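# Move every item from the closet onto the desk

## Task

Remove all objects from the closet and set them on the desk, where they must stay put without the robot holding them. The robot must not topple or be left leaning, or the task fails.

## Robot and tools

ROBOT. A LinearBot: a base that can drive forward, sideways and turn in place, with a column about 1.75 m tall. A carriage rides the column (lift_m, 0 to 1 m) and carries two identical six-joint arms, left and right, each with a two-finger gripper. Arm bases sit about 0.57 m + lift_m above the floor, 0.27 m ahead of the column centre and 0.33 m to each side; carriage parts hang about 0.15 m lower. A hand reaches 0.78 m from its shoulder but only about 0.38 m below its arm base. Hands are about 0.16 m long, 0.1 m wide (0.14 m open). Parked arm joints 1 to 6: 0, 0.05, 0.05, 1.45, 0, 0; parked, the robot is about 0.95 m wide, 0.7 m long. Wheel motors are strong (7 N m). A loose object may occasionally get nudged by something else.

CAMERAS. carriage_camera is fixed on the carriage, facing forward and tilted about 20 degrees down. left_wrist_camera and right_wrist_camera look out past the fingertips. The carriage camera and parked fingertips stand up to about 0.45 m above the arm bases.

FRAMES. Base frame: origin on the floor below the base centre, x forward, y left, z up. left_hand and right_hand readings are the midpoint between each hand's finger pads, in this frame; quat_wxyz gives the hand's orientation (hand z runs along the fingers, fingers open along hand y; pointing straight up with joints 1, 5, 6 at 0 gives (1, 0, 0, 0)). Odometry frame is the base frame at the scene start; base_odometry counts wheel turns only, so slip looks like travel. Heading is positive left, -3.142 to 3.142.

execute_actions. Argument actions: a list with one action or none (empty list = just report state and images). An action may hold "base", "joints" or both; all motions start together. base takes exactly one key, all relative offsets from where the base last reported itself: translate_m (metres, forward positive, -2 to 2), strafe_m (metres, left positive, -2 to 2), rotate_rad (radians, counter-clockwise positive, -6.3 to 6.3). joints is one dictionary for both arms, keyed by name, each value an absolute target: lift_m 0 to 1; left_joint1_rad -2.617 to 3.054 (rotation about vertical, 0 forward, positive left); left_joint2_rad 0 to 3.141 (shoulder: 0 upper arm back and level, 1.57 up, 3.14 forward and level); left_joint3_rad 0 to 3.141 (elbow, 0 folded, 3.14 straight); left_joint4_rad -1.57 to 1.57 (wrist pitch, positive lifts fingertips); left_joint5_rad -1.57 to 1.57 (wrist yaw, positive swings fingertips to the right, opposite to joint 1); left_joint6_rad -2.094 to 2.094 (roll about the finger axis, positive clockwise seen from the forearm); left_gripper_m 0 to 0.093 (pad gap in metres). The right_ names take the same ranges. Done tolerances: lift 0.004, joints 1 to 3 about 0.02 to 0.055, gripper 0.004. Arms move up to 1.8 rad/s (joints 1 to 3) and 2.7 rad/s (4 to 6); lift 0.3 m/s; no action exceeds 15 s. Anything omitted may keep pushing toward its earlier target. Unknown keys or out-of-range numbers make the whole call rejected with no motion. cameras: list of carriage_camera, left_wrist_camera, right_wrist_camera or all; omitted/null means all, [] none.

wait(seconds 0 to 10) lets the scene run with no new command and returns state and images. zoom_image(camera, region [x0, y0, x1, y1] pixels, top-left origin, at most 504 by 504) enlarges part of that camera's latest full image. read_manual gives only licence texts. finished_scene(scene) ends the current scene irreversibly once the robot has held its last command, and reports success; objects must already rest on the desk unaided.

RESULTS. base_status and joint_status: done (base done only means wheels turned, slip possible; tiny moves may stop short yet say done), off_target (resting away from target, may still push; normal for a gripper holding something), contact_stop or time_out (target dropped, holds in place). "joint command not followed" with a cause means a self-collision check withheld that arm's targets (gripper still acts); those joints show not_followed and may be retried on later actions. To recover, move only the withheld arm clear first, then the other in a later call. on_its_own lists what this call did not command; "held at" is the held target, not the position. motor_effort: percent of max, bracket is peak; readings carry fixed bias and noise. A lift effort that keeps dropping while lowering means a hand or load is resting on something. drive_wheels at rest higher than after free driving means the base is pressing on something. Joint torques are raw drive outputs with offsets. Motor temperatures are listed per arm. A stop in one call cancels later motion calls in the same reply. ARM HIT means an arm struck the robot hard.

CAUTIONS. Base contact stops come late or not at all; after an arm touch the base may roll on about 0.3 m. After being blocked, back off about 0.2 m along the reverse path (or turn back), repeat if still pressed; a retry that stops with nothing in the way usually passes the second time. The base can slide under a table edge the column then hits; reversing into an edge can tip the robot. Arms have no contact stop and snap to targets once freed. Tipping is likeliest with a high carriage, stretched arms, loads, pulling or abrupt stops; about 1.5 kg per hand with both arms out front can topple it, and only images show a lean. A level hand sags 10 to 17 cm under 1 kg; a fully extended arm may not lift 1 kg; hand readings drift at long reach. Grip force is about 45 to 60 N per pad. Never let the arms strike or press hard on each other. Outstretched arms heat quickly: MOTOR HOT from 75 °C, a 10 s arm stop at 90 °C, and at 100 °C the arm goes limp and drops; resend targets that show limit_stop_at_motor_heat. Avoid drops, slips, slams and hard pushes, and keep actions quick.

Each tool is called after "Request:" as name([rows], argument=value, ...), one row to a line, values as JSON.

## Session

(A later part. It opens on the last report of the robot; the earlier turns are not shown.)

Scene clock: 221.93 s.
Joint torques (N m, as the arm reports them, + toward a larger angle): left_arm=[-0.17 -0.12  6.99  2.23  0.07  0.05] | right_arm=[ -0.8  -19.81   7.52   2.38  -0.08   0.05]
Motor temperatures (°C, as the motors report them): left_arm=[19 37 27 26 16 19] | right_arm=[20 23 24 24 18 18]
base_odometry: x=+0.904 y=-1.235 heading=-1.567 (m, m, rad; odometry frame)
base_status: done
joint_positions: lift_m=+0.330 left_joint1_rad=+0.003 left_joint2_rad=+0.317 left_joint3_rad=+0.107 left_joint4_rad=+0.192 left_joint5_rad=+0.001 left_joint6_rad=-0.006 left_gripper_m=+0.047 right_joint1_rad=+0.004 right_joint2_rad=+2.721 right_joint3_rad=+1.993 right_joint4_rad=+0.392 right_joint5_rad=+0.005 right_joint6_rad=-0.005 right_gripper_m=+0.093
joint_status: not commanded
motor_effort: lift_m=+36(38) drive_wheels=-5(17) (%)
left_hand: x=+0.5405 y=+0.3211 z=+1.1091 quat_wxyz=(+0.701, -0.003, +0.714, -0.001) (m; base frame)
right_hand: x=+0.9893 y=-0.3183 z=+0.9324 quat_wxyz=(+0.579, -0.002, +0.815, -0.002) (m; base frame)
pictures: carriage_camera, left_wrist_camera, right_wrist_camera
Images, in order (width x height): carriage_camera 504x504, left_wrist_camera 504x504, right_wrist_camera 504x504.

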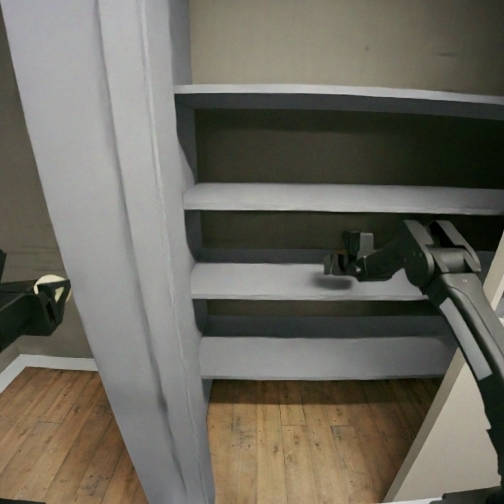

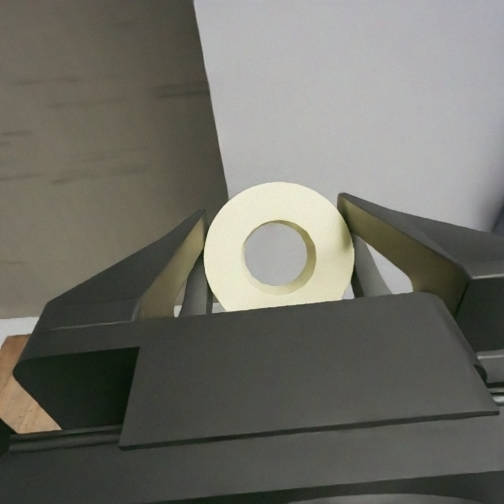

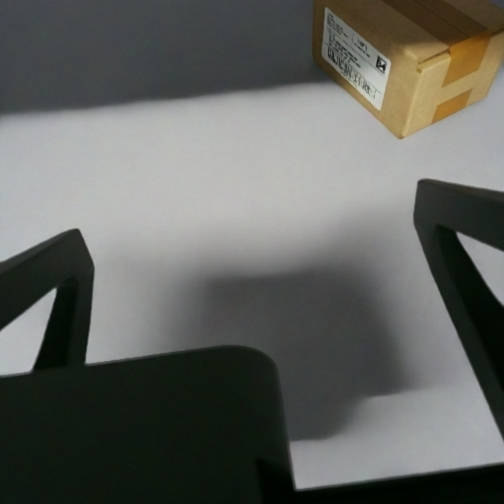

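Request:
execute_actions([
  {"joints":{"right_joint5_rad":0.65,"left_joint2_rad":0.05,"left_joint3_rad":0.05,"left_joint4_rad":1.2}},
], cameras=["carriage_camera","right_wrist_camera"])

Scene clock: 224.30 s.
Joint torques (N m, as the arm reports them, + toward a larger angle): left_arm=[-0.15  2.31  5.8   0.49  0.05  0.05] | right_arm=[ -0.74 -19.66   7.39   2.22   0.19   0.06]
Motor temperatures (°C, as the motors report them): left_arm=[19 36 27 26 16 19] | right_arm=[20 25 25 24 18 18]
base_odometry: x=+0.904 y=-1.235 heading=-1.567 (m, m, rad; odometry frame)
base_status: not commanded
joint_positions: lift_m=+0.330 left_joint1_rad=+0.003 left_joint2_rad=+0.069 left_joint3_rad=+0.051 left_joint4_rad=+1.191 left_joint5_rad=+0.001 left_joint6_rad=-0.006 left_gripper_m=+0.047 right_joint1_rad=+0.004 right_joint2_rad=+2.721 right_joint3_rad=+1.993 right_joint4_rad=+0.392 right_joint5_rad=+0.642 right_joint6_rad=-0.005 right_gripper_m=+0.093
joint_status: all done
motor_effort: lift_m=+35(37) drive_wheels=+0(5) (%)
left_hand: x=+0.3711 y=+0.3207 z=+1.3242 quat_wxyz=(+0.980, -0.001, +0.197, -0.002) (m; base frame)
right_hand: x=+0.9574 y=-0.4205 z=+0.9436 quat_wxyz=(+0.550, +0.179, +0.774, -0.258) (m; base frame)
pictures: carriage_camera, right_wrist_camera
Images, in order (width x height): carriage_camera 504x504, right_wrist_camera 504x504.

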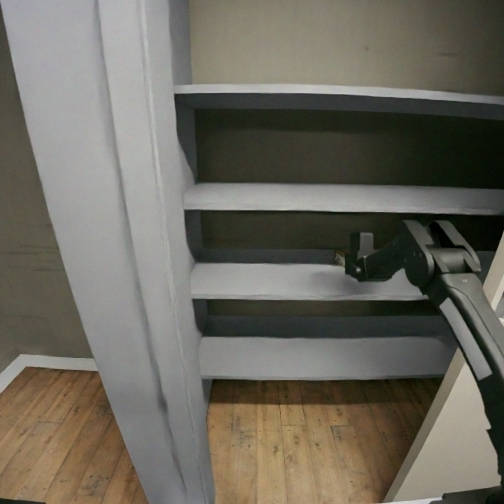

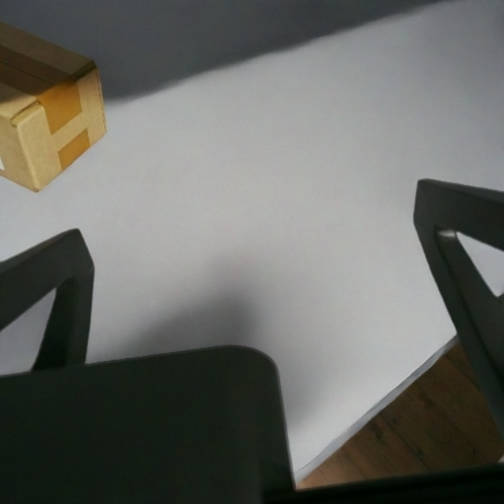

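Request:
execute_actions([
  {"joints":{"right_joint1_rad":0.25,"right_joint5_rad":0.95,"left_joint1_rad":1.5,"lift_m":0.34}},
], cameras=[])

Request:
execute_actions([
  {"base":{"translate_m":0.12}},
])

Scene clock: 227.40 s.
Joint torques (N m, as the arm reports them, + toward a larger angle): left_arm=[0.63 2.32 5.75 0.47 0.05 0.05] | right_arm=[ -0.16 -18.75   7.29   2.08   0.25   0.06]
Motor temperatures (°C, as the motors report them): left_arm=[19 35 27 25 16 19] | right_arm=[20 27 25 24 18 18]
base_odometry: x=+0.904 y=-1.235 heading=-1.567 (m, m, rad; odometry frame)
base_status: not commanded
joint_positions: lift_m=+0.340 left_joint1_rad=+1.492 left_joint2_rad=+0.069 left_joint3_rad=+0.051 left_joint4_rad=+1.193 left_joint5_rad=+0.001 left_joint6_rad=-0.006 left_gripper_m=+0.047 right_joint1_rad=+0.247 right_joint2_rad=+2.713 right_joint3_rad=+1.993 right_joint4_rad=+0.391 right_joint5_rad=+0.942 right_joint6_rad=-0.004 right_gripper_m=+0.093
joint_status: all done
motor_effort: lift_m=+37(43) drive_wheels=-4(9) (%)
left_hand: x=+0.2810 y=+0.4175 z=+1.3344 quat_wxyz=(+0.722, -0.133, +0.144, +0.664) (m; base frame)
right_hand: x=+0.9372 y=-0.2964 z=+0.9702 quat_wxyz=(+0.559, +0.171, +0.752, -0.303) (m; base frame)
pictures: none
No camera images: the call's "cameras" was empty. Leave "cameras" out to get every camera's image.

Scene clock: 229.07 s.
Joint torques (N m, as the arm reports them, + toward a larger angle): left_arm=[0.61 2.34 5.82 0.46 0.05 0.05] | right_arm=[ -0.19 -18.76   7.31   2.1    0.23   0.06]
Motor temperatures (°C, as the motors report them): left_arm=[19 34 27 25 16 19] | right_arm=[20 27 25 24 18 18]
base_odometry: x=+0.905 y=-1.355 heading=-1.566 (m, m, rad; odometry frame)
base_status: done
joint_positions: lift_m=+0.340 left_joint1_rad=+1.492 left_joint2_rad=+0.069 left_joint3_rad=+0.051 left_joint4_rad=+1.193 left_joint5_rad=+0.001 left_joint6_rad=-0.006 left_gripper_m=+0.047 right_joint1_rad=+0.247 right_joint2_rad=+2.713 right_joint3_rad=+1.993 right_joint4_rad=+0.391 right_joint5_rad=+0.943 right_joint6_rad=-0.004 right_gripper_m=+0.093
joint_status: not commanded
motor_effort: lift_m=+35(38) drive_wheels=-3(18) (%)
left_hand: x=+0.2810 y=+0.4175 z=+1.3344 quat_wxyz=(+0.722, -0.133, +0.144, +0.664) (m; base frame)
right_hand: x=+0.9371 y=-0.2966 z=+0.9702 quat_wxyz=(+0.559, +0.171, +0.752, -0.304) (m; base frame)
pictures: carriage_camera, left_wrist_camera, right_wrist_camera
Images, in order (width x height): carriage_camera 504x504, left_wrist_camera 504x504, right_wrist_camera 504x504.

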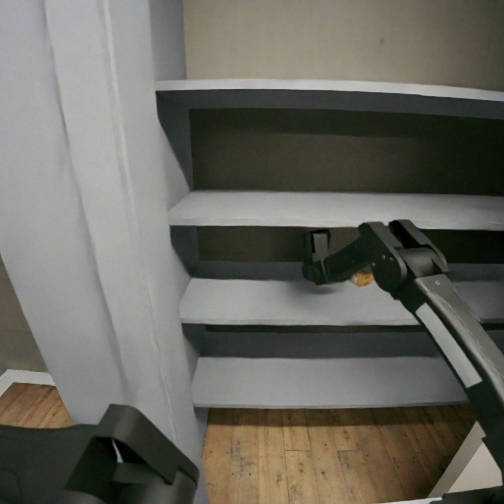

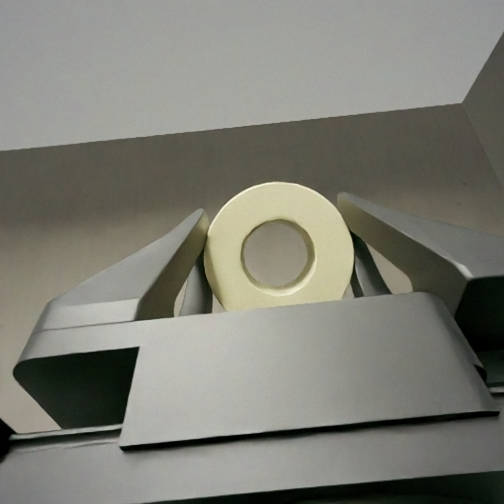

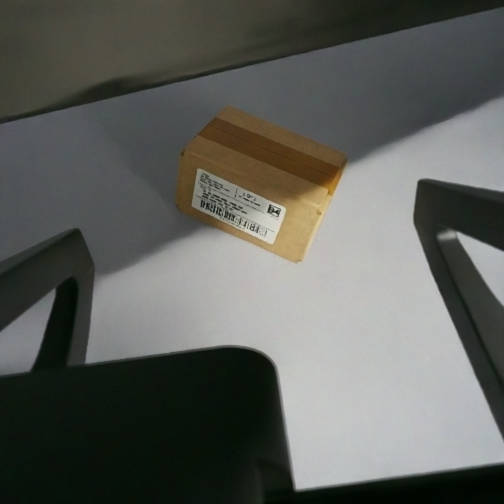

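Request:
execute_actions([
  {"base":{"strafe_m":-0.04},"joints":{"lift_m":0.32,"right_joint6_rad":0.2}},
], cameras=[])

Request:
execute_actions([
  {"base":{"translate_m":0.045}},
], cameras=["carriage_camera","right_wrist_camera"])

Scene clock: 230.83 s.
Joint torques (N m, as the arm reports them, + toward a larger angle): left_arm=[0.62 2.39 5.56 0.43 0.03 0.05] | right_arm=[ -0.38 -19.38   7.26   2.07   0.23   0.05]
Motor temperatures (°C, as the motors report them): left_arm=[19 34 27 24 16 19] | right_arm=[20 28 25 24 17 18]
base_odometry: x=+0.865 y=-1.356 heading=-1.566 (m, m, rad; odometry frame)
base_status: done
joint_positions: lift_m=+0.320 left_joint1_rad=+1.492 left_joint2_rad=+0.069 left_joint3_rad=+0.051 left_joint4_rad=+1.195 left_joint5_rad=+0.000 left_joint6_rad=-0.005 left_gripper_m=+0.047 right_joint1_rad=+0.249 right_joint2_rad=+2.720 right_joint3_rad=+1.993 right_joint4_rad=+0.390 right_joint5_rad=+0.944 right_joint6_rad=+0.195 right_gripper_m=+0.093
joint_status: all done
motor_effort: lift_m=+38(37) drive_wheels=-2(16) (%)
left_hand: x=+0.2809 y=+0.4171 z=+1.3145 quat_wxyz=(+0.722, -0.133, +0.143, +0.664) (m; base frame)
right_hand: x=+0.9365 y=-0.2959 z=+0.9460 quat_wxyz=(+0.584, +0.244, +0.733, -0.248) (m; base frame)
pictures: none
No camera images: the call's "cameras" was empty. Leave "cameras" out to get every camera's image.

Scene clock: 232.03 s.
Joint torques (N m, as the arm reports them, + toward a larger angle): left_arm=[0.63 2.41 5.88 0.43 0.06 0.05] | right_arm=[ -0.26 -19.39   7.26   2.08   0.22   0.05]
Motor temperatures (°C, as the motors report them): left_arm=[19 34 27 24 16 19] | right_arm=[20 29 25 24 17 18]
base_odometry: x=+0.865 y=-1.401 heading=-1.567 (m, m, rad; odometry frame)
base_status: done
joint_positions: lift_m=+0.320 left_joint1_rad=+1.492 left_joint2_rad=+0.069 left_joint3_rad=+0.051 left_joint4_rad=+1.195 left_joint5_rad=+0.000 left_joint6_rad=-0.005 left_gripper_m=+0.047 right_joint1_rad=+0.249 right_joint2_rad=+2.720 right_joint3_rad=+1.993 right_joint4_rad=+0.390 right_joint5_rad=+0.944 right_joint6_rad=+0.195 right_gripper_m=+0.093
joint_status: not commanded
motor_effort: lift_m=+35(35) drive_wheels=-7(11) (%)
left_hand: x=+0.2809 y=+0.4171 z=+1.3145 quat_wxyz=(+0.722, -0.133, +0.143, +0.664) (m; base frame)
right_hand: x=+0.9365 y=-0.2959 z=+0.9460 quat_wxyz=(+0.584, +0.244, +0.733, -0.248) (m; base frame)
pictures: carriage_camera, right_wrist_camera
Images, in order (width x height): carriage_camera 504x504, right_wrist_camera 504x504.

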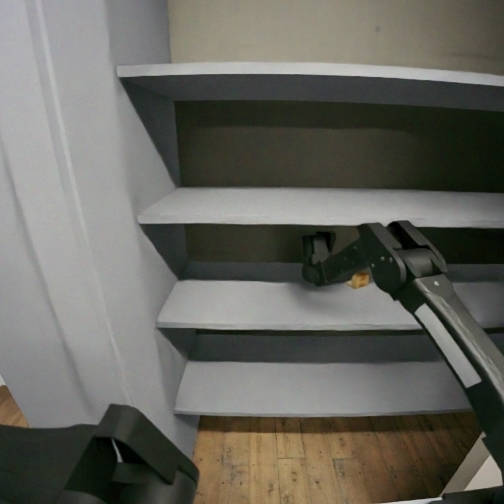

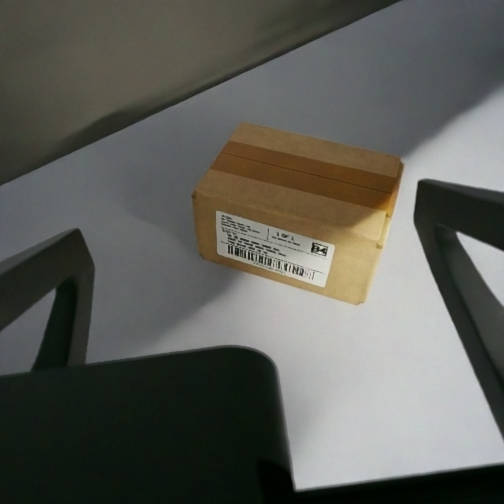

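Request:
execute_actions([
  {"base":{"strafe_m":-0.055},"joints":{"lift_m":0.3,"right_joint6_rad":0.3}},
], cameras=["right_wrist_camera"])

Request:
execute_actions([
  {"base":{"translate_m":0.03}},
], cameras=["carriage_camera","right_wrist_camera"])

Scene clock: 233.67 s.
Joint torques (N m, as the arm reports them, + toward a larger angle): left_arm=[0.62 2.35 5.79 0.42 0.05 0.04] | right_arm=[ -0.16 -19.39   7.28   2.08   0.23   0.05]
Motor temperatures (°C, as the motors report them): left_arm=[19 33 27 24 16 19] | right_arm=[20 30 25 24 17 18]
base_odometry: x=+0.810 y=-1.401 heading=-1.566 (m, m, rad; odometry frame)
base_status: done
joint_positions: lift_m=+0.300 left_joint1_rad=+1.492 left_joint2_rad=+0.069 left_joint3_rad=+0.051 left_joint4_rad=+1.196 left_joint5_rad=+0.001 left_joint6_rad=-0.005 left_gripper_m=+0.047 right_joint1_rad=+0.247 right_joint2_rad=+2.720 right_joint3_rad=+1.993 right_joint4_rad=+0.389 right_joint5_rad=+0.945 right_joint6_rad=+0.295 right_gripper_m=+0.093
joint_status: all done
motor_effort: lift_m=+36(37) drive_wheels=-1(13) (%)
left_hand: x=+0.2810 y=+0.4170 z=+1.2946 quat_wxyz=(+0.722, -0.133, +0.143, +0.664) (m; base frame)
right_hand: x=+0.9364 y=-0.2970 z=+0.9259 quat_wxyz=(+0.596, +0.281, +0.720, -0.220) (m; base frame)
pictures: right_wrist_camera
Images, in order (width x height): right_wrist_camera 504x504.

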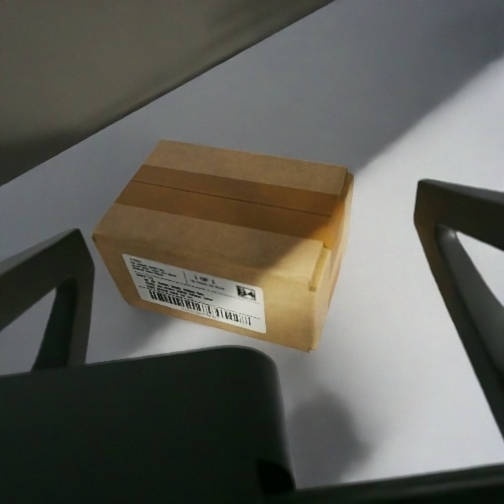

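Scene clock: 234.63 s.
Joint torques (N m, as the arm reports them, + toward a larger angle): left_arm=[0.65 2.31 5.76 0.45 0.05 0.05] | right_arm=[ -0.15 -19.46   7.24   2.06   0.22   0.04]
Motor temperatures (°C, as the motors report them): left_arm=[19 33 27 23 16 19] | right_arm=[20 30 26 24 17 18]
base_odometry: x=+0.810 y=-1.431 heading=-1.567 (m, m, rad; odometry frame)
base_status: done
joint_positions: lift_m=+0.300 left_joint1_rad=+1.492 left_joint2_rad=+0.069 left_joint3_rad=+0.051 left_joint4_rad=+1.196 left_joint5_rad=+0.001 left_joint6_rad=-0.005 left_gripper_m=+0.047 right_joint1_rad=+0.247 right_joint2_rad=+2.720 right_joint3_rad=+1.993 right_joint4_rad=+0.389 right_joint5_rad=+0.945 right_joint6_rad=+0.295 right_gripper_m=+0.093
joint_status: not commanded
motor_effort: lift_m=+37(37) drive_wheels=-5(8) (%)
left_hand: x=+0.2810 y=+0.4170 z=+1.2946 quat_wxyz=(+0.722, -0.133, +0.143, +0.664) (m; base frame)
right_hand: x=+0.9364 y=-0.2970 z=+0.9259 quat_wxyz=(+0.596, +0.281, +0.720, -0.220) (m; base frame)
pictures: carriage_camera, right_wrist_camera
Images, in order (width x height): carriage_camera 504x504, right_wrist_camera 504x504.

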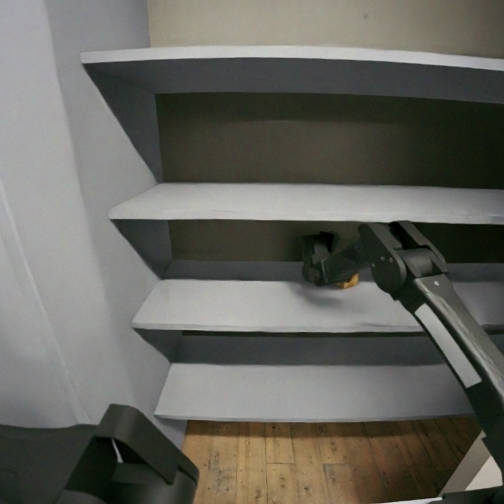

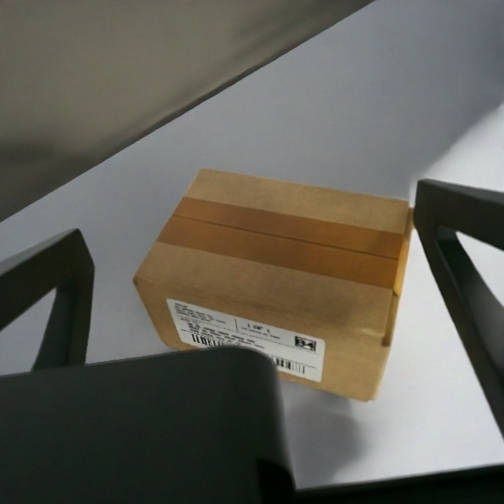

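Request:
execute_actions([
  {"base":{"strafe_m":-0.018}},
], cameras=[])

Request:
execute_actions([
  {"joints":{"lift_m":0.275}},
], cameras=["right_wrist_camera"])

Scene clock: 236.13 s.
Joint torques (N m, as the arm reports them, + toward a larger angle): left_arm=[0.63 2.36 5.66 0.45 0.08 0.04] | right_arm=[ -0.13 -19.43   7.31   2.09   0.22   0.04]
Motor temperatures (°C, as the motors report them): left_arm=[19 32 27 23 16 19] | right_arm=[20 31 26 24 17 18]
base_odometry: x=+0.792 y=-1.431 heading=-1.567 (m, m, rad; odometry frame)
base_status: done
joint_positions: lift_m=+0.300 left_joint1_rad=+1.492 left_joint2_rad=+0.069 left_joint3_rad=+0.051 left_joint4_rad=+1.197 left_joint5_rad=+0.001 left_joint6_rad=-0.005 left_gripper_m=+0.047 right_joint1_rad=+0.247 right_joint2_rad=+2.720 right_joint3_rad=+1.993 right_joint4_rad=+0.389 right_joint5_rad=+0.945 right_joint6_rad=+0.295 right_gripper_m=+0.093
joint_status: not commanded
motor_effort: lift_m=+42(34) drive_wheels=+3(17) (%)
left_hand: x=+0.2810 y=+0.4167 z=+1.2947 quat_wxyz=(+0.722, -0.132, +0.143, +0.664) (m; base frame)
right_hand: x=+0.9363 y=-0.2970 z=+0.9259 quat_wxyz=(+0.596, +0.281, +0.720, -0.220) (m; base frame)
pictures: none
No camera images: the call's "cameras" was empty. Leave "cameras" out to get every camera's image.

Scene clock: 236.73 s.
Joint torques (N m, as the arm reports them, + toward a larger angle): left_arm=[0.65 2.24 5.74 0.42 0.05 0.04] | right_arm=[ -0.17 -19.06   7.27   1.96   0.18  -0.01]
Motor temperatures (°C, as the motors report them): left_arm=[19 32 27 23 16 19] | right_arm=[20 31 26 24 17 18]
base_odometry: x=+0.792 y=-1.431 heading=-1.567 (m, m, rad; odometry frame)
base_status: not commanded
joint_positions: lift_m=+0.275 left_joint1_rad=+1.492 left_joint2_rad=+0.069 left_joint3_rad=+0.051 left_joint4_rad=+1.196 left_joint5_rad=+0.001 left_joint6_rad=-0.005 left_gripper_m=+0.047 right_joint1_rad=+0.247 right_joint2_rad=+2.716 right_joint3_rad=+1.993 right_joint4_rad=+0.400 right_joint5_rad=+0.948 right_joint6_rad=+0.300 right_gripper_m=+0.093
joint_status: all done
motor_effort: lift_m=+35(36) drive_wheels=+1(4) (%)
left_hand: x=+0.2810 y=+0.4169 z=+1.2696 quat_wxyz=(+0.722, -0.132, +0.143, +0.664) (m; base frame)
right_hand: x=+0.9369 y=-0.2971 z=+0.9049 quat_wxyz=(+0.600, +0.286, +0.715, -0.216) (m; base frame)
pictures: right_wrist_camera
Images, in order (width x height): right_wrist_camera 504x504.

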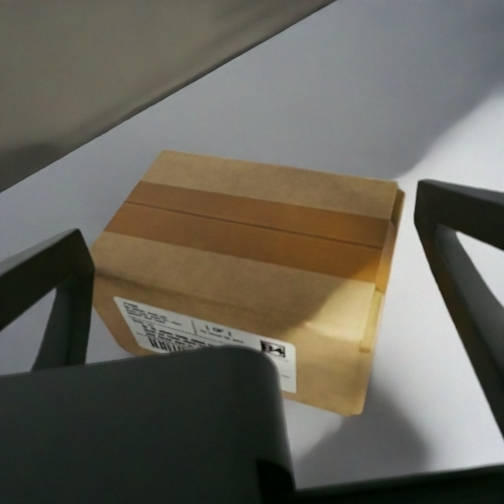

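Box fills the gap. Close.

Request:
execute_actions([
  {"joints":{"right_gripper_m":0.05}},
], cameras=["right_wrist_camera"])

Request:
execute_actions([
  {"joints":{"lift_m":0.32}},
], cameras=["right_wrist_camera","carriage_camera"])

Scene clock: 237.67 s.
Joint torques (N m, as the arm reports them, + toward a larger angle): left_arm=[0.63 2.33 5.79 0.42 0.05 0.04] | right_arm=[ -0.14 -18.97   7.3    1.93   0.08  -0.01]
Motor temperatures (°C, as the motors report them): left_arm=[19 32 27 23 16 19] | right_arm=[20 32 26 24 17 18]
base_odometry: x=+0.792 y=-1.431 heading=-1.567 (m, m, rad; odometry frame)
base_status: not commanded
joint_positions: lift_m=+0.275 left_joint1_rad=+1.492 left_joint2_rad=+0.069 left_joint3_rad=+0.051 left_joint4_rad=+1.196 left_joint5_rad=+0.001 left_joint6_rad=-0.005 left_gripper_m=+0.047 right_joint1_rad=+0.247 right_joint2_rad=+2.716 right_joint3_rad=+1.993 right_joint4_rad=+0.401 right_joint5_rad=+0.958 right_joint6_rad=+0.300 right_gripper_m=+0.050
joint_status: all done
motor_effort: lift_m=+35(37) drive_wheels=+1(7) (%)
left_hand: x=+0.2810 y=+0.4169 z=+1.2696 quat_wxyz=(+0.722, -0.132, +0.143, +0.664) (m; base frame)
right_hand: x=+0.9359 y=-0.2984 z=+0.9061 quat_wxyz=(+0.601, +0.289, +0.712, -0.220) (m; base frame)
pictures: right_wrist_camera
Images, in order (width x height): right_wrist_camera 504x504.

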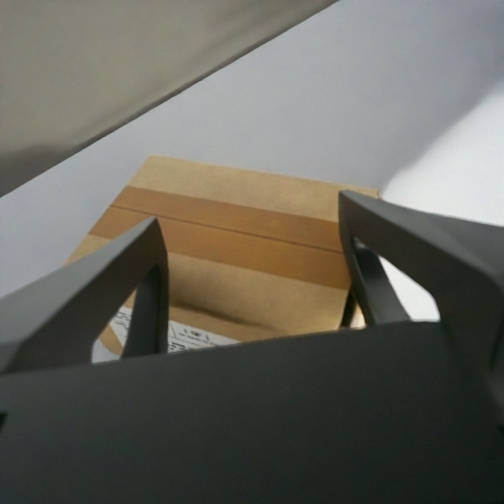

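Scene clock: 238.37 s.
Joint torques (N m, as the arm reports them, + toward a larger angle): left_arm=[0.61 2.26 5.74 0.42 0.02 0.04] | right_arm=[ -0.11 -18.12   7.32   1.99   0.1    0.  ]
Motor temperatures (°C, as the motors report them): left_arm=[19 32 27 23 16 19] | right_arm=[20 32 26 24 17 18]
base_odometry: x=+0.792 y=-1.431 heading=-1.567 (m, m, rad; odometry frame)
base_status: not commanded
joint_positions: lift_m=+0.320 left_joint1_rad=+1.492 left_joint2_rad=+0.069 left_joint3_rad=+0.051 left_joint4_rad=+1.196 left_joint5_rad=+0.000 left_joint6_rad=-0.005 left_gripper_m=+0.047 right_joint1_rad=+0.247 right_joint2_rad=+2.707 right_joint3_rad=+1.993 right_joint4_rad=+0.396 right_joint5_rad=+0.954 right_joint6_rad=+0.300 right_gripper_m=+0.050
joint_status: all done
motor_effort: lift_m=+33(45) drive_wheels=+3(6) (%)
left_hand: x=+0.2809 y=+0.4169 z=+1.3147 quat_wxyz=(+0.722, -0.133, +0.143, +0.664) (m; base frame)
right_hand: x=+0.9365 y=-0.2979 z=+0.9554 quat_wxyz=(+0.602, +0.288, +0.712, -0.218) (m; base frame)
pictures: carriage_camera, right_wrist_camera
Images, in order (width x height): carriage_camera 504x504, right_wrist_camera 504x504.

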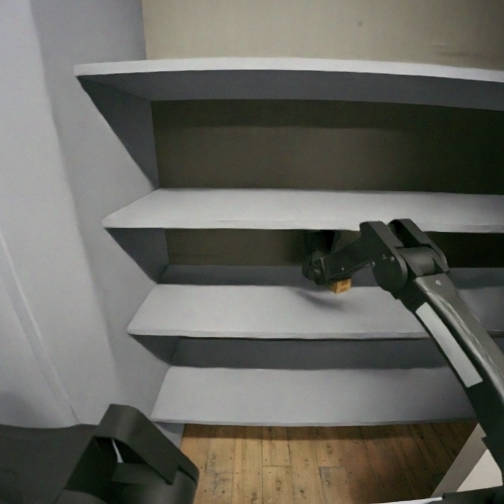

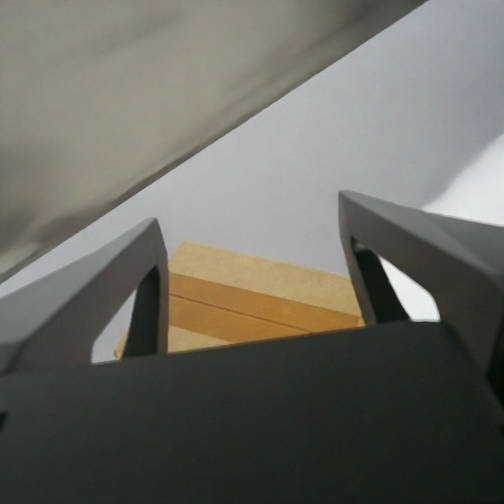

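Request:
execute_actions([
  {"base":{"translate_m":-0.02},"joints":{"right_gripper_m":0.093}},
], cameras=[])

Request:
execute_actions([
  {"base":{"strafe_m":0.012},"joints":{"lift_m":0.26}},
], cameras=["right_wrist_camera","carriage_camera"])

Scene clock: 239.80 s.
Joint torques (N m, as the arm reports them, + toward a larger angle): left_arm=[0.63 2.33 5.67 0.45 0.07 0.04] | right_arm=[ -0.16 -18.21   7.28   2.     0.11  -0.01]
Motor temperatures (°C, as the motors report them): left_arm=[19 32 27 23 16 19] | right_arm=[20 32 26 24 17 18]
base_odometry: x=+0.792 y=-1.412 heading=-1.567 (m, m, rad; odometry frame)
base_status: done
joint_positions: lift_m=+0.320 left_joint1_rad=+1.492 left_joint2_rad=+0.069 left_joint3_rad=+0.051 left_joint4_rad=+1.196 left_joint5_rad=+0.000 left_joint6_rad=-0.005 left_gripper_m=+0.047 right_joint1_rad=+0.247 right_joint2_rad=+2.709 right_joint3_rad=+1.993 right_joint4_rad=+0.395 right_joint5_rad=+0.954 right_joint6_rad=+0.300 right_gripper_m=+0.093
joint_status: all done
motor_effort: lift_m=+38(37) drive_wheels=+4(7) (%)
left_hand: x=+0.2809 y=+0.4169 z=+1.3147 quat_wxyz=(+0.722, -0.133, +0.143, +0.664) (m; base frame)
right_hand: x=+0.9364 y=-0.2980 z=+0.9543 quat_wxyz=(+0.601, +0.288, +0.713, -0.218) (m; base frame)
pictures: none
No camera images: the call's "cameras" was empty. Leave "cameras" out to get every camera's image.

Scene clock: 240.57 s.
Joint torques (N m, as the arm reports them, + toward a larger angle): left_arm=[0.66 2.22 5.75 0.36 0.04 0.04] | right_arm=[ -0.17 -19.46   7.27   2.05   0.16  -0.01]
Motor temperatures (°C, as the motors report them): left_arm=[19 31 27 23 16 19] | right_arm=[20 33 26 24 17 18]
base_odometry: x=+0.804 y=-1.412 heading=-1.567 (m, m, rad; odometry frame)
base_status: done
joint_positions: lift_m=+0.260 left_joint1_rad=+1.492 left_joint2_rad=+0.069 left_joint3_rad=+0.051 left_joint4_rad=+1.195 left_joint5_rad=+0.001 left_joint6_rad=-0.005 left_gripper_m=+0.047 right_joint1_rad=+0.248 right_joint2_rad=+2.721 right_joint3_rad=+1.993 right_joint4_rad=+0.390 right_joint5_rad=+0.951 right_joint6_rad=+0.300 right_gripper_m=+0.093
joint_status: all done
motor_effort: lift_m=+39(36) drive_wheels=+0(10) (%)
left_hand: x=+0.2810 y=+0.4170 z=+1.2545 quat_wxyz=(+0.722, -0.133, +0.143, +0.664) (m; base frame)
right_hand: x=+0.9357 y=-0.2972 z=+0.8856 quat_wxyz=(+0.596, +0.284, +0.718, -0.220) (m; base frame)
pictures: carriage_camera, right_wrist_camera
Images, in order (width x height): carriage_camera 504x504, right_wrist_camera 504x504.

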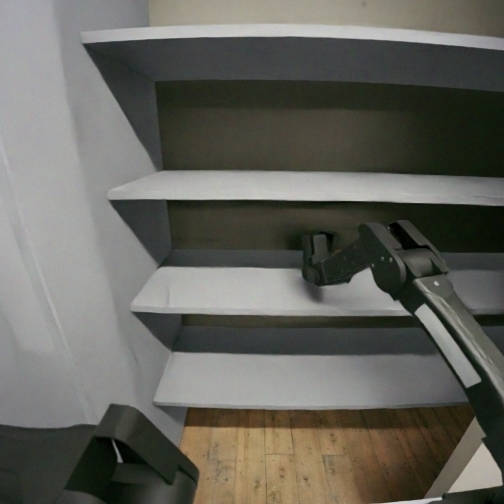

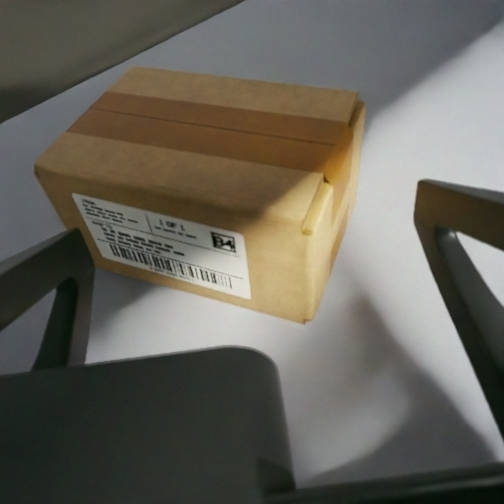

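Request:
execute_actions([
  {"base":{"translate_m":0.022}},
], cameras=["right_wrist_camera"])

Scene clock: 242.20 s.
Joint torques (N m, as the arm reports them, + toward a larger angle): left_arm=[0.6  2.25 5.72 0.44 0.06 0.04] | right_arm=[ -0.16 -19.36   7.34   2.05   0.16  -0.01]
Motor temperatures (°C, as the motors report them): left_arm=[19 31 27 22 16 19] | right_arm=[20 33 26 24 17 18]
base_odometry: x=+0.804 y=-1.434 heading=-1.567 (m, m, rad; odometry frame)
base_status: done
joint_positions: lift_m=+0.260 left_joint1_rad=+1.492 left_joint2_rad=+0.069 left_joint3_rad=+0.051 left_joint4_rad=+1.195 left_joint5_rad=+0.001 left_joint6_rad=-0.005 left_gripper_m=+0.047 right_joint1_rad=+0.248 right_joint2_rad=+2.719 right_joint3_rad=+1.993 right_joint4_rad=+0.390 right_joint5_rad=+0.951 right_joint6_rad=+0.300 right_gripper_m=+0.093
joint_status: not commanded
motor_effort: lift_m=+34(33) drive_wheels=-4(9) (%)
left_hand: x=+0.2810 y=+0.4170 z=+1.2545 quat_wxyz=(+0.722, -0.133, +0.143, +0.664) (m; base frame)
right_hand: x=+0.9359 y=-0.2972 z=+0.8868 quat_wxyz=(+0.597, +0.284, +0.718, -0.220) (m; base frame)
pictures: right_wrist_camera
Images, in order (width x height): right_wrist_camera 504x504.

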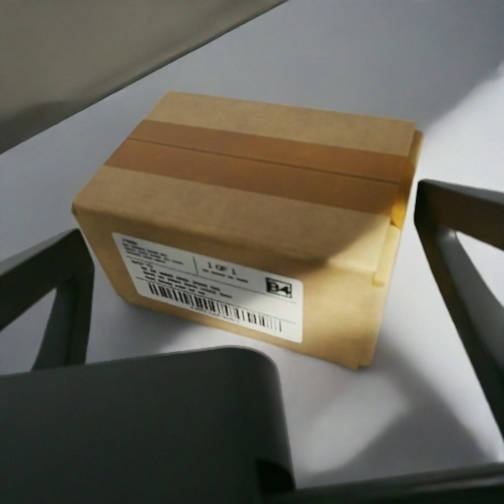

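Request:
execute_actions([
  {"base":{"strafe_m":-0.012}},
], cameras=[])

Request:
execute_actions([
  {"base":{"translate_m":0.022}},
], cameras=[])

Request:
execute_actions([
  {"base":{"strafe_m":-0.012}},
], cameras=["right_wrist_camera"])

Scene clock: 243.43 s.
Joint torques (N m, as the arm reports them, + toward a larger angle): left_arm=[0.63 2.34 5.79 0.39 0.04 0.04] | right_arm=[ -0.33 -19.34   7.28   2.05   0.16  -0.01]
Motor temperatures (°C, as the motors report them): left_arm=[19 31 27 22 16 19] | right_arm=[20 34 26 24 17 18]
base_odometry: x=+0.792 y=-1.434 heading=-1.567 (m, m, rad; odometry frame)
base_status: done
joint_positions: lift_m=+0.260 left_joint1_rad=+1.492 left_joint2_rad=+0.069 left_joint3_rad=+0.051 left_joint4_rad=+1.197 left_joint5_rad=+0.001 left_joint6_rad=-0.005 left_gripper_m=+0.047 right_joint1_rad=+0.249 right_joint2_rad=+2.719 right_joint3_rad=+1.993 right_joint4_rad=+0.391 right_joint5_rad=+0.950 right_joint6_rad=+0.300 right_gripper_m=+0.093
joint_status: not commanded
motor_effort: lift_m=+38(37) drive_wheels=+4(10) (%)
left_hand: x=+0.2810 y=+0.4168 z=+1.2546 quat_wxyz=(+0.722, -0.132, +0.143, +0.664) (m; base frame)
right_hand: x=+0.9359 y=-0.2966 z=+0.8869 quat_wxyz=(+0.597, +0.284, +0.718, -0.219) (m; base frame)
pictures: none
No camera images: the call's "cameras" was empty. Leave "cameras" out to get every camera's image.

Scene clock: 244.30 s.
Joint torques (N m, as the arm reports them, + toward a larger angle): left_arm=[0.65 2.4  5.84 0.4  0.04 0.04] | right_arm=[ -0.27 -19.29   7.28   2.08   0.15   0.  ]
Motor temperatures (°C, as the motors report them): left_arm=[19 31 27 22 16 19] | right_arm=[20 34 26 24 17 18]
base_odometry: x=+0.792 y=-1.456 heading=-1.567 (m, m, rad; odometry frame)
base_status: done
joint_positions: lift_m=+0.260 left_joint1_rad=+1.492 left_joint2_rad=+0.069 left_joint3_rad=+0.051 left_joint4_rad=+1.197 left_joint5_rad=+0.001 left_joint6_rad=-0.005 left_gripper_m=+0.047 right_joint1_rad=+0.249 right_joint2_rad=+2.719 right_joint3_rad=+1.993 right_joint4_rad=+0.391 right_joint5_rad=+0.950 right_joint6_rad=+0.300 right_gripper_m=+0.093
joint_status: not commanded
motor_effort: lift_m=+35(33) drive_wheels=-8(10) (%)
left_hand: x=+0.2810 y=+0.4168 z=+1.2546 quat_wxyz=(+0.722, -0.132, +0.143, +0.664) (m; base frame)
right_hand: x=+0.9359 y=-0.2966 z=+0.8869 quat_wxyz=(+0.597, +0.284, +0.718, -0.219) (m; base frame)
pictures: none
No camera images: the call's "cameras" was empty. Leave "cameras" out to get every camera's image.

Scene clock: 245.03 s.
Joint torques (N m, as the arm reports them, + toward a larger angle): left_arm=[0.63 2.38 5.74 0.42 0.05 0.04] | right_arm=[ -0.21 -19.28   7.24   2.07   0.16  -0.01]
Motor temperatures (°C, as the motors report them): left_arm=[19 31 27 22 16 19] | right_arm=[20 34 26 24 17 18]
base_odometry: x=+0.780 y=-1.456 heading=-1.567 (m, m, rad; odometry frame)
base_status: done
joint_positions: lift_m=+0.260 left_joint1_rad=+1.492 left_joint2_rad=+0.069 left_joint3_rad=+0.051 left_joint4_rad=+1.196 left_joint5_rad=+0.001 left_joint6_rad=-0.005 left_gripper_m=+0.047 right_joint1_rad=+0.248 right_joint2_rad=+2.719 right_joint3_rad=+1.993 right_joint4_rad=+0.391 right_joint5_rad=+0.950 right_joint6_rad=+0.300 right_gripper_m=+0.093
joint_status: not commanded
motor_effort: lift_m=+37(37) drive_wheels=+3(10) (%)
left_hand: x=+0.2810 y=+0.4169 z=+1.2546 quat_wxyz=(+0.722, -0.132, +0.143, +0.664) (m; base frame)
right_hand: x=+0.9359 y=-0.2971 z=+0.8869 quat_wxyz=(+0.597, +0.284, +0.718, -0.220) (m; base frame)
pictures: right_wrist_camera
Images, in order (width x height): right_wrist_camera 504x504.

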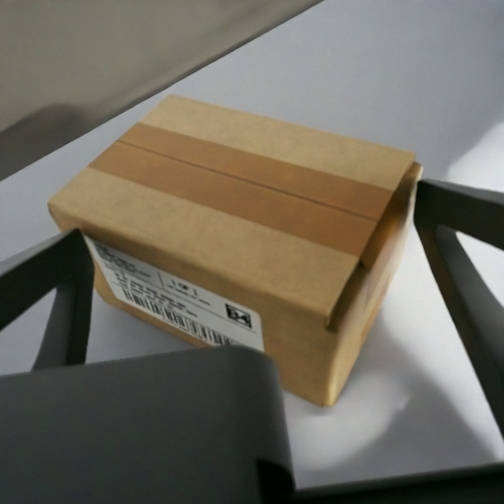

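Request:
execute_actions([
  {"base":{"translate_m":-0.1},"joints":{"lift_m":0.29}},
], cameras=[])

Request:
execute_actions([
  {"base":{"strafe_m":-0.12},"joints":{"right_joint5_rad":-0.1,"right_joint6_rad":0,"right_joint1_rad":0.2}},
], cameras=["right_wrist_camera","carriage_camera"])

Scene clock: 247.63 s.
Joint torques (N m, as the arm reports them, + toward a larger angle): left_arm=[0.64 2.34 5.79 0.42 0.05 0.04] | right_arm=[ -0.2  -18.24   7.3    2.02   0.16   0.  ]
Motor temperatures (°C, as the motors report them): left_arm=[18 30 27 22 16 19] | right_arm=[20 35 26 24 17 18]
base_odometry: x=+0.779 y=-1.356 heading=-1.567 (m, m, rad; odometry frame)
base_status: done
joint_positions: lift_m=+0.290 left_joint1_rad=+1.492 left_joint2_rad=+0.069 left_joint3_rad=+0.051 left_joint4_rad=+1.197 left_joint5_rad=+0.001 left_joint6_rad=-0.005 left_gripper_m=+0.047 right_joint1_rad=+0.248 right_joint2_rad=+2.708 right_joint3_rad=+1.993 right_joint4_rad=+0.394 right_joint5_rad=+0.950 right_joint6_rad=+0.300 right_gripper_m=+0.093
joint_status: all done
motor_effort: lift_m=+38(40) drive_wheels=-3(13) (%)
left_hand: x=+0.2810 y=+0.4167 z=+1.2847 quat_wxyz=(+0.722, -0.132, +0.143, +0.664) (m; base frame)
right_hand: x=+0.9369 y=-0.2968 z=+0.9246 quat_wxyz=(+0.601, +0.286, +0.714, -0.216) (m; base frame)
pictures: none
No camera images: the call's "cameras" was empty. Leave "cameras" out to get every camera's image.

Scene clock: 249.30 s.
Joint torques (N m, as the arm reports them, + toward a larger angle): left_arm=[0.62 2.36 5.67 0.39 0.03 0.04] | right_arm=[ -9.63 -18.87   7.51   2.34  -0.11  -0.05]
Motor temperatures (°C, as the motors report them): left_arm=[18 30 27 22 16 19] | right_arm=[20 36 26 24 17 18]
base_odometry: x=+0.660 y=-1.356 heading=-1.566 (m, m, rad; odometry frame)
base_status: done
joint_positions: lift_m=+0.290 left_joint1_rad=+1.492 left_joint2_rad=+0.068 left_joint3_rad=+0.051 left_joint4_rad=+1.200 left_joint5_rad=+0.001 left_joint6_rad=-0.005 left_gripper_m=+0.047 right_joint1_rad=+0.310 right_joint2_rad=+2.711 right_joint3_rad=+1.993 right_joint4_rad=+0.394 right_joint5_rad=-0.094 right_joint6_rad=+0.004 right_gripper_m=+0.093
joint_status: right_joint1_rad off_target (ended at +0.309, target +0.200); the others done
motor_effort: lift_m=+36(37) drive_wheels=+16(14) (%)
left_hand: x=+0.2810 y=+0.4159 z=+1.2851 quat_wxyz=(+0.722, -0.131, +0.142, +0.664) (m; base frame)
right_hand: x=+0.9506 y=-0.0869 z=+0.8996 quat_wxyz=(+0.570, -0.150, +0.797, +0.129) (m; base frame)
pictures: carriage_camera, right_wrist_camera
Images, in order (width x height): carriage_camera 504x504, right_wrist_camera 504x504.

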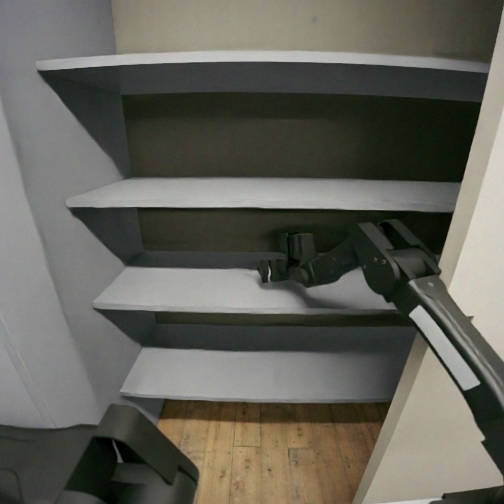

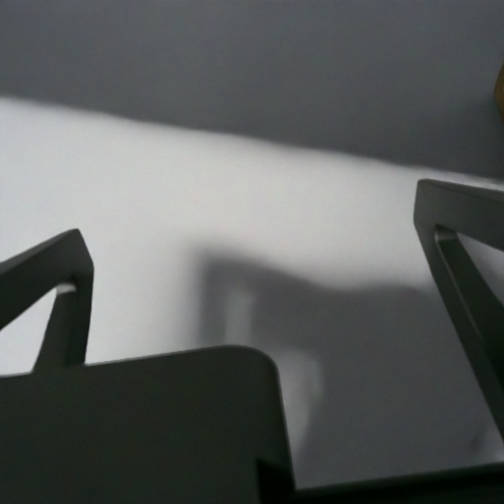

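Request:
execute_actions([
  {"base":{"strafe_m":0.14},"joints":{"right_joint1_rad":0.0,"right_joint5_rad":-0.3}},
], cameras=[])

Request:
execute_actions([
  {"joints":{"right_joint1_rad":-0.2,"right_joint5_rad":-0.55,"right_joint6_rad":-0.15,"lift_m":0.27}},
], cameras=["right_wrist_camera","carriage_camera"])

Scene clock: 252.33 s.
Joint torques (N m, as the arm reports them, + toward a larger angle): left_arm=[0.62 2.44 5.74 0.38 0.05 0.04] | right_arm=[ -0.72 -19.01   7.51   2.32  -0.15  -0.06]
Motor temperatures (°C, as the motors report them): left_arm=[18 29 27 21 16 19] | right_arm=[21 37 27 24 17 18]
base_odometry: x=+0.800 y=-1.355 heading=-1.566 (m, m, rad; odometry frame)
base_status: done
joint_positions: lift_m=+0.290 left_joint1_rad=+1.492 left_joint2_rad=+0.068 left_joint3_rad=+0.051 left_joint4_rad=+1.198 left_joint5_rad=+0.001 left_joint6_rad=-0.005 left_gripper_m=+0.047 right_joint1_rad=+0.003 right_joint2_rad=+2.713 right_joint3_rad=+1.993 right_joint4_rad=+0.393 right_joint5_rad=-0.294 right_joint6_rad=+0.004 right_gripper_m=+0.093
joint_status: all done
motor_effort: lift_m=+35(35) drive_wheels=+3(13) (%)
left_hand: x=+0.2810 y=+0.4161 z=+1.2849 quat_wxyz=(+0.722, -0.131, +0.142, +0.664) (m; base frame)
right_hand: x=+0.9829 y=-0.2683 z=+0.9002 quat_wxyz=(+0.576, -0.085, +0.804, +0.121) (m; base frame)
pictures: none
No camera images: the call's "cameras" was empty. Leave "cameras" out to get every camera's image.

Scene clock: 253.47 s.
Joint torques (N m, as the arm reports them, + toward a larger angle): left_arm=[0.65 2.45 5.86 0.37 0.03 0.03] | right_arm=[ -0.57 -19.61   7.36   2.26  -0.22  -0.06]
Motor temperatures (°C, as the motors report them): left_arm=[18 29 27 21 16 19] | right_arm=[21 37 27 24 17 18]
base_odometry: x=+0.800 y=-1.355 heading=-1.566 (m, m, rad; odometry frame)
base_status: not commanded
joint_positions: lift_m=+0.270 left_joint1_rad=+1.492 left_joint2_rad=+0.068 left_joint3_rad=+0.051 left_joint4_rad=+1.197 left_joint5_rad=+0.001 left_joint6_rad=-0.005 left_gripper_m=+0.047 right_joint1_rad=-0.198 right_joint2_rad=+2.720 right_joint3_rad=+1.993 right_joint4_rad=+0.391 right_joint5_rad=-0.543 right_joint6_rad=-0.145 right_gripper_m=+0.093
joint_status: all done
motor_effort: lift_m=+35(40) drive_wheels=+5(9) (%)
left_hand: x=+0.2810 y=+0.4164 z=+1.2648 quat_wxyz=(+0.722, -0.132, +0.142, +0.664) (m; base frame)
right_hand: x=+0.9699 y=-0.3698 z=+0.8808 quat_wxyz=(+0.587, -0.134, +0.789, +0.120) (m; base frame)
pictures: carriage_camera, right_wrist_camera
Images, in order (width x height): carriage_camera 504x504, right_wrist_camera 504x504.

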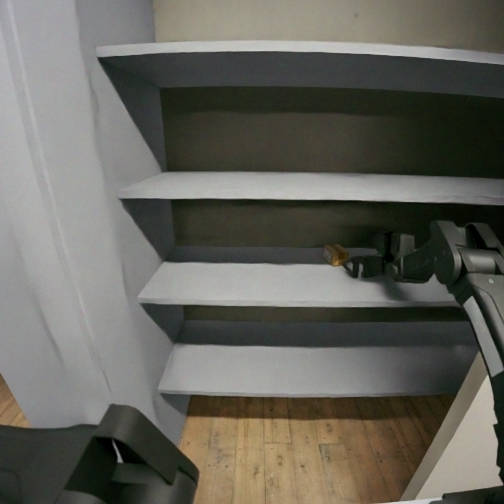

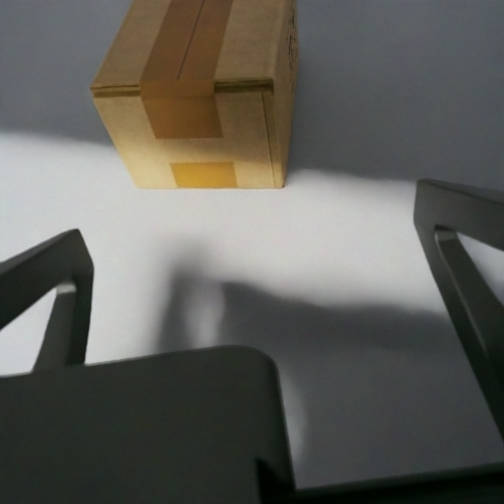

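Request:
execute_actions([
  {"base":{"strafe_m":0.035}},
], cameras=[])

Request:
execute_actions([
  {"base":{"translate_m":0.05}},
], cameras=["right_wrist_camera"])

Scene clock: 255.33 s.
Joint torques (N m, as the arm reports them, + toward a larger angle): left_arm=[0.63 2.35 5.62 0.42 0.04 0.04] | right_arm=[ -0.57 -19.58   7.43   2.26  -0.2   -0.06]
Motor temperatures (°C, as the motors report them): left_arm=[18 29 27 21 16 19] | right_arm=[21 38 27 25 17 18]
base_odometry: x=+0.834 y=-1.355 heading=-1.566 (m, m, rad; odometry frame)
base_status: done
joint_positions: lift_m=+0.270 left_joint1_rad=+1.492 left_joint2_rad=+0.068 left_joint3_rad=+0.051 left_joint4_rad=+1.197 left_joint5_rad=+0.001 left_joint6_rad=-0.005 left_gripper_m=+0.047 right_joint1_rad=-0.198 right_joint2_rad=+2.720 right_joint3_rad=+1.993 right_joint4_rad=+0.391 right_joint5_rad=-0.545 right_joint6_rad=-0.145 right_gripper_m=+0.093
joint_status: not commanded
motor_effort: lift_m=+35(36) drive_wheels=+8(13) (%)
left_hand: x=+0.2810 y=+0.4164 z=+1.2648 quat_wxyz=(+0.722, -0.132, +0.142, +0.664) (m; base frame)
right_hand: x=+0.9698 y=-0.3695 z=+0.8809 quat_wxyz=(+0.587, -0.135, +0.789, +0.121) (m; base frame)
pictures: none
No camera images: the call's "cameras" was empty. Leave "cameras" out to get every camera's image.

Scene clock: 256.50 s.
Joint torques (N m, as the arm reports them, + toward a larger angle): left_arm=[0.64 2.37 5.85 0.41 0.07 0.04] | right_arm=[ -0.56 -19.55   7.41   2.26  -0.2   -0.06]
Motor temperatures (°C, as the motors report them): left_arm=[18 29 27 21 16 19] | right_arm=[21 38 27 25 17 18]
base_odometry: x=+0.835 y=-1.405 heading=-1.566 (m, m, rad; odometry frame)
base_status: done
joint_positions: lift_m=+0.270 left_joint1_rad=+1.492 left_joint2_rad=+0.068 left_joint3_rad=+0.051 left_joint4_rad=+1.197 left_joint5_rad=+0.001 left_joint6_rad=-0.005 left_gripper_m=+0.047 right_joint1_rad=-0.198 right_joint2_rad=+2.720 right_joint3_rad=+1.993 right_joint4_rad=+0.391 right_joint5_rad=-0.545 right_joint6_rad=-0.145 right_gripper_m=+0.093
joint_status: not commanded
motor_effort: lift_m=+35(34) drive_wheels=-8(17) (%)
left_hand: x=+0.2810 y=+0.4164 z=+1.2648 quat_wxyz=(+0.722, -0.132, +0.142, +0.664) (m; base frame)
right_hand: x=+0.9698 y=-0.3695 z=+0.8810 quat_wxyz=(+0.587, -0.135, +0.789, +0.121) (m; base frame)
pictures: right_wrist_camera
Images, in order (width x height): right_wrist_camera 504x504.

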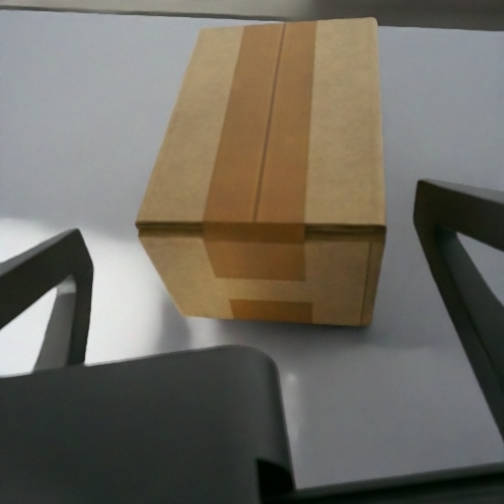

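Slightly right; just advance.

Request:
execute_actions([
  {"base":{"translate_m":0.045}},
], cameras=["right_wrist_camera"])

Scene clock: 257.87 s.
Joint torques (N m, as the arm reports them, + toward a larger angle): left_arm=[0.63 2.42 5.83 0.43 0.04 0.04] | right_arm=[ -0.55 -19.65   7.42   2.24  -0.19  -0.06]
Motor temperatures (°C, as the motors report them): left_arm=[18 29 27 21 16 19] | right_arm=[21 38 27 25 17 18]
base_odometry: x=+0.835 y=-1.450 heading=-1.565 (m, m, rad; odometry frame)
base_status: done
joint_positions: lift_m=+0.270 left_joint1_rad=+1.492 left_joint2_rad=+0.068 left_joint3_rad=+0.051 left_joint4_rad=+1.197 left_joint5_rad=+0.001 left_joint6_rad=-0.005 left_gripper_m=+0.047 right_joint1_rad=-0.198 right_joint2_rad=+2.720 right_joint3_rad=+1.993 right_joint4_rad=+0.391 right_joint5_rad=-0.545 right_joint6_rad=-0.145 right_gripper_m=+0.093
joint_status: not commanded
motor_effort: lift_m=+34(35) drive_wheels=-4(15) (%)
left_hand: x=+0.2810 y=+0.4164 z=+1.2648 quat_wxyz=(+0.722, -0.132, +0.142, +0.664) (m; base frame)
right_hand: x=+0.9698 y=-0.3695 z=+0.8810 quat_wxyz=(+0.587, -0.135, +0.789, +0.121) (m; base frame)
pictures: right_wrist_camera
Images, in order (width x height): right_wrist_camera 504x504.

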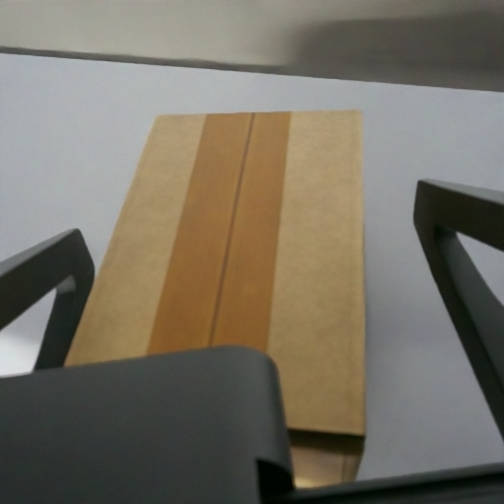

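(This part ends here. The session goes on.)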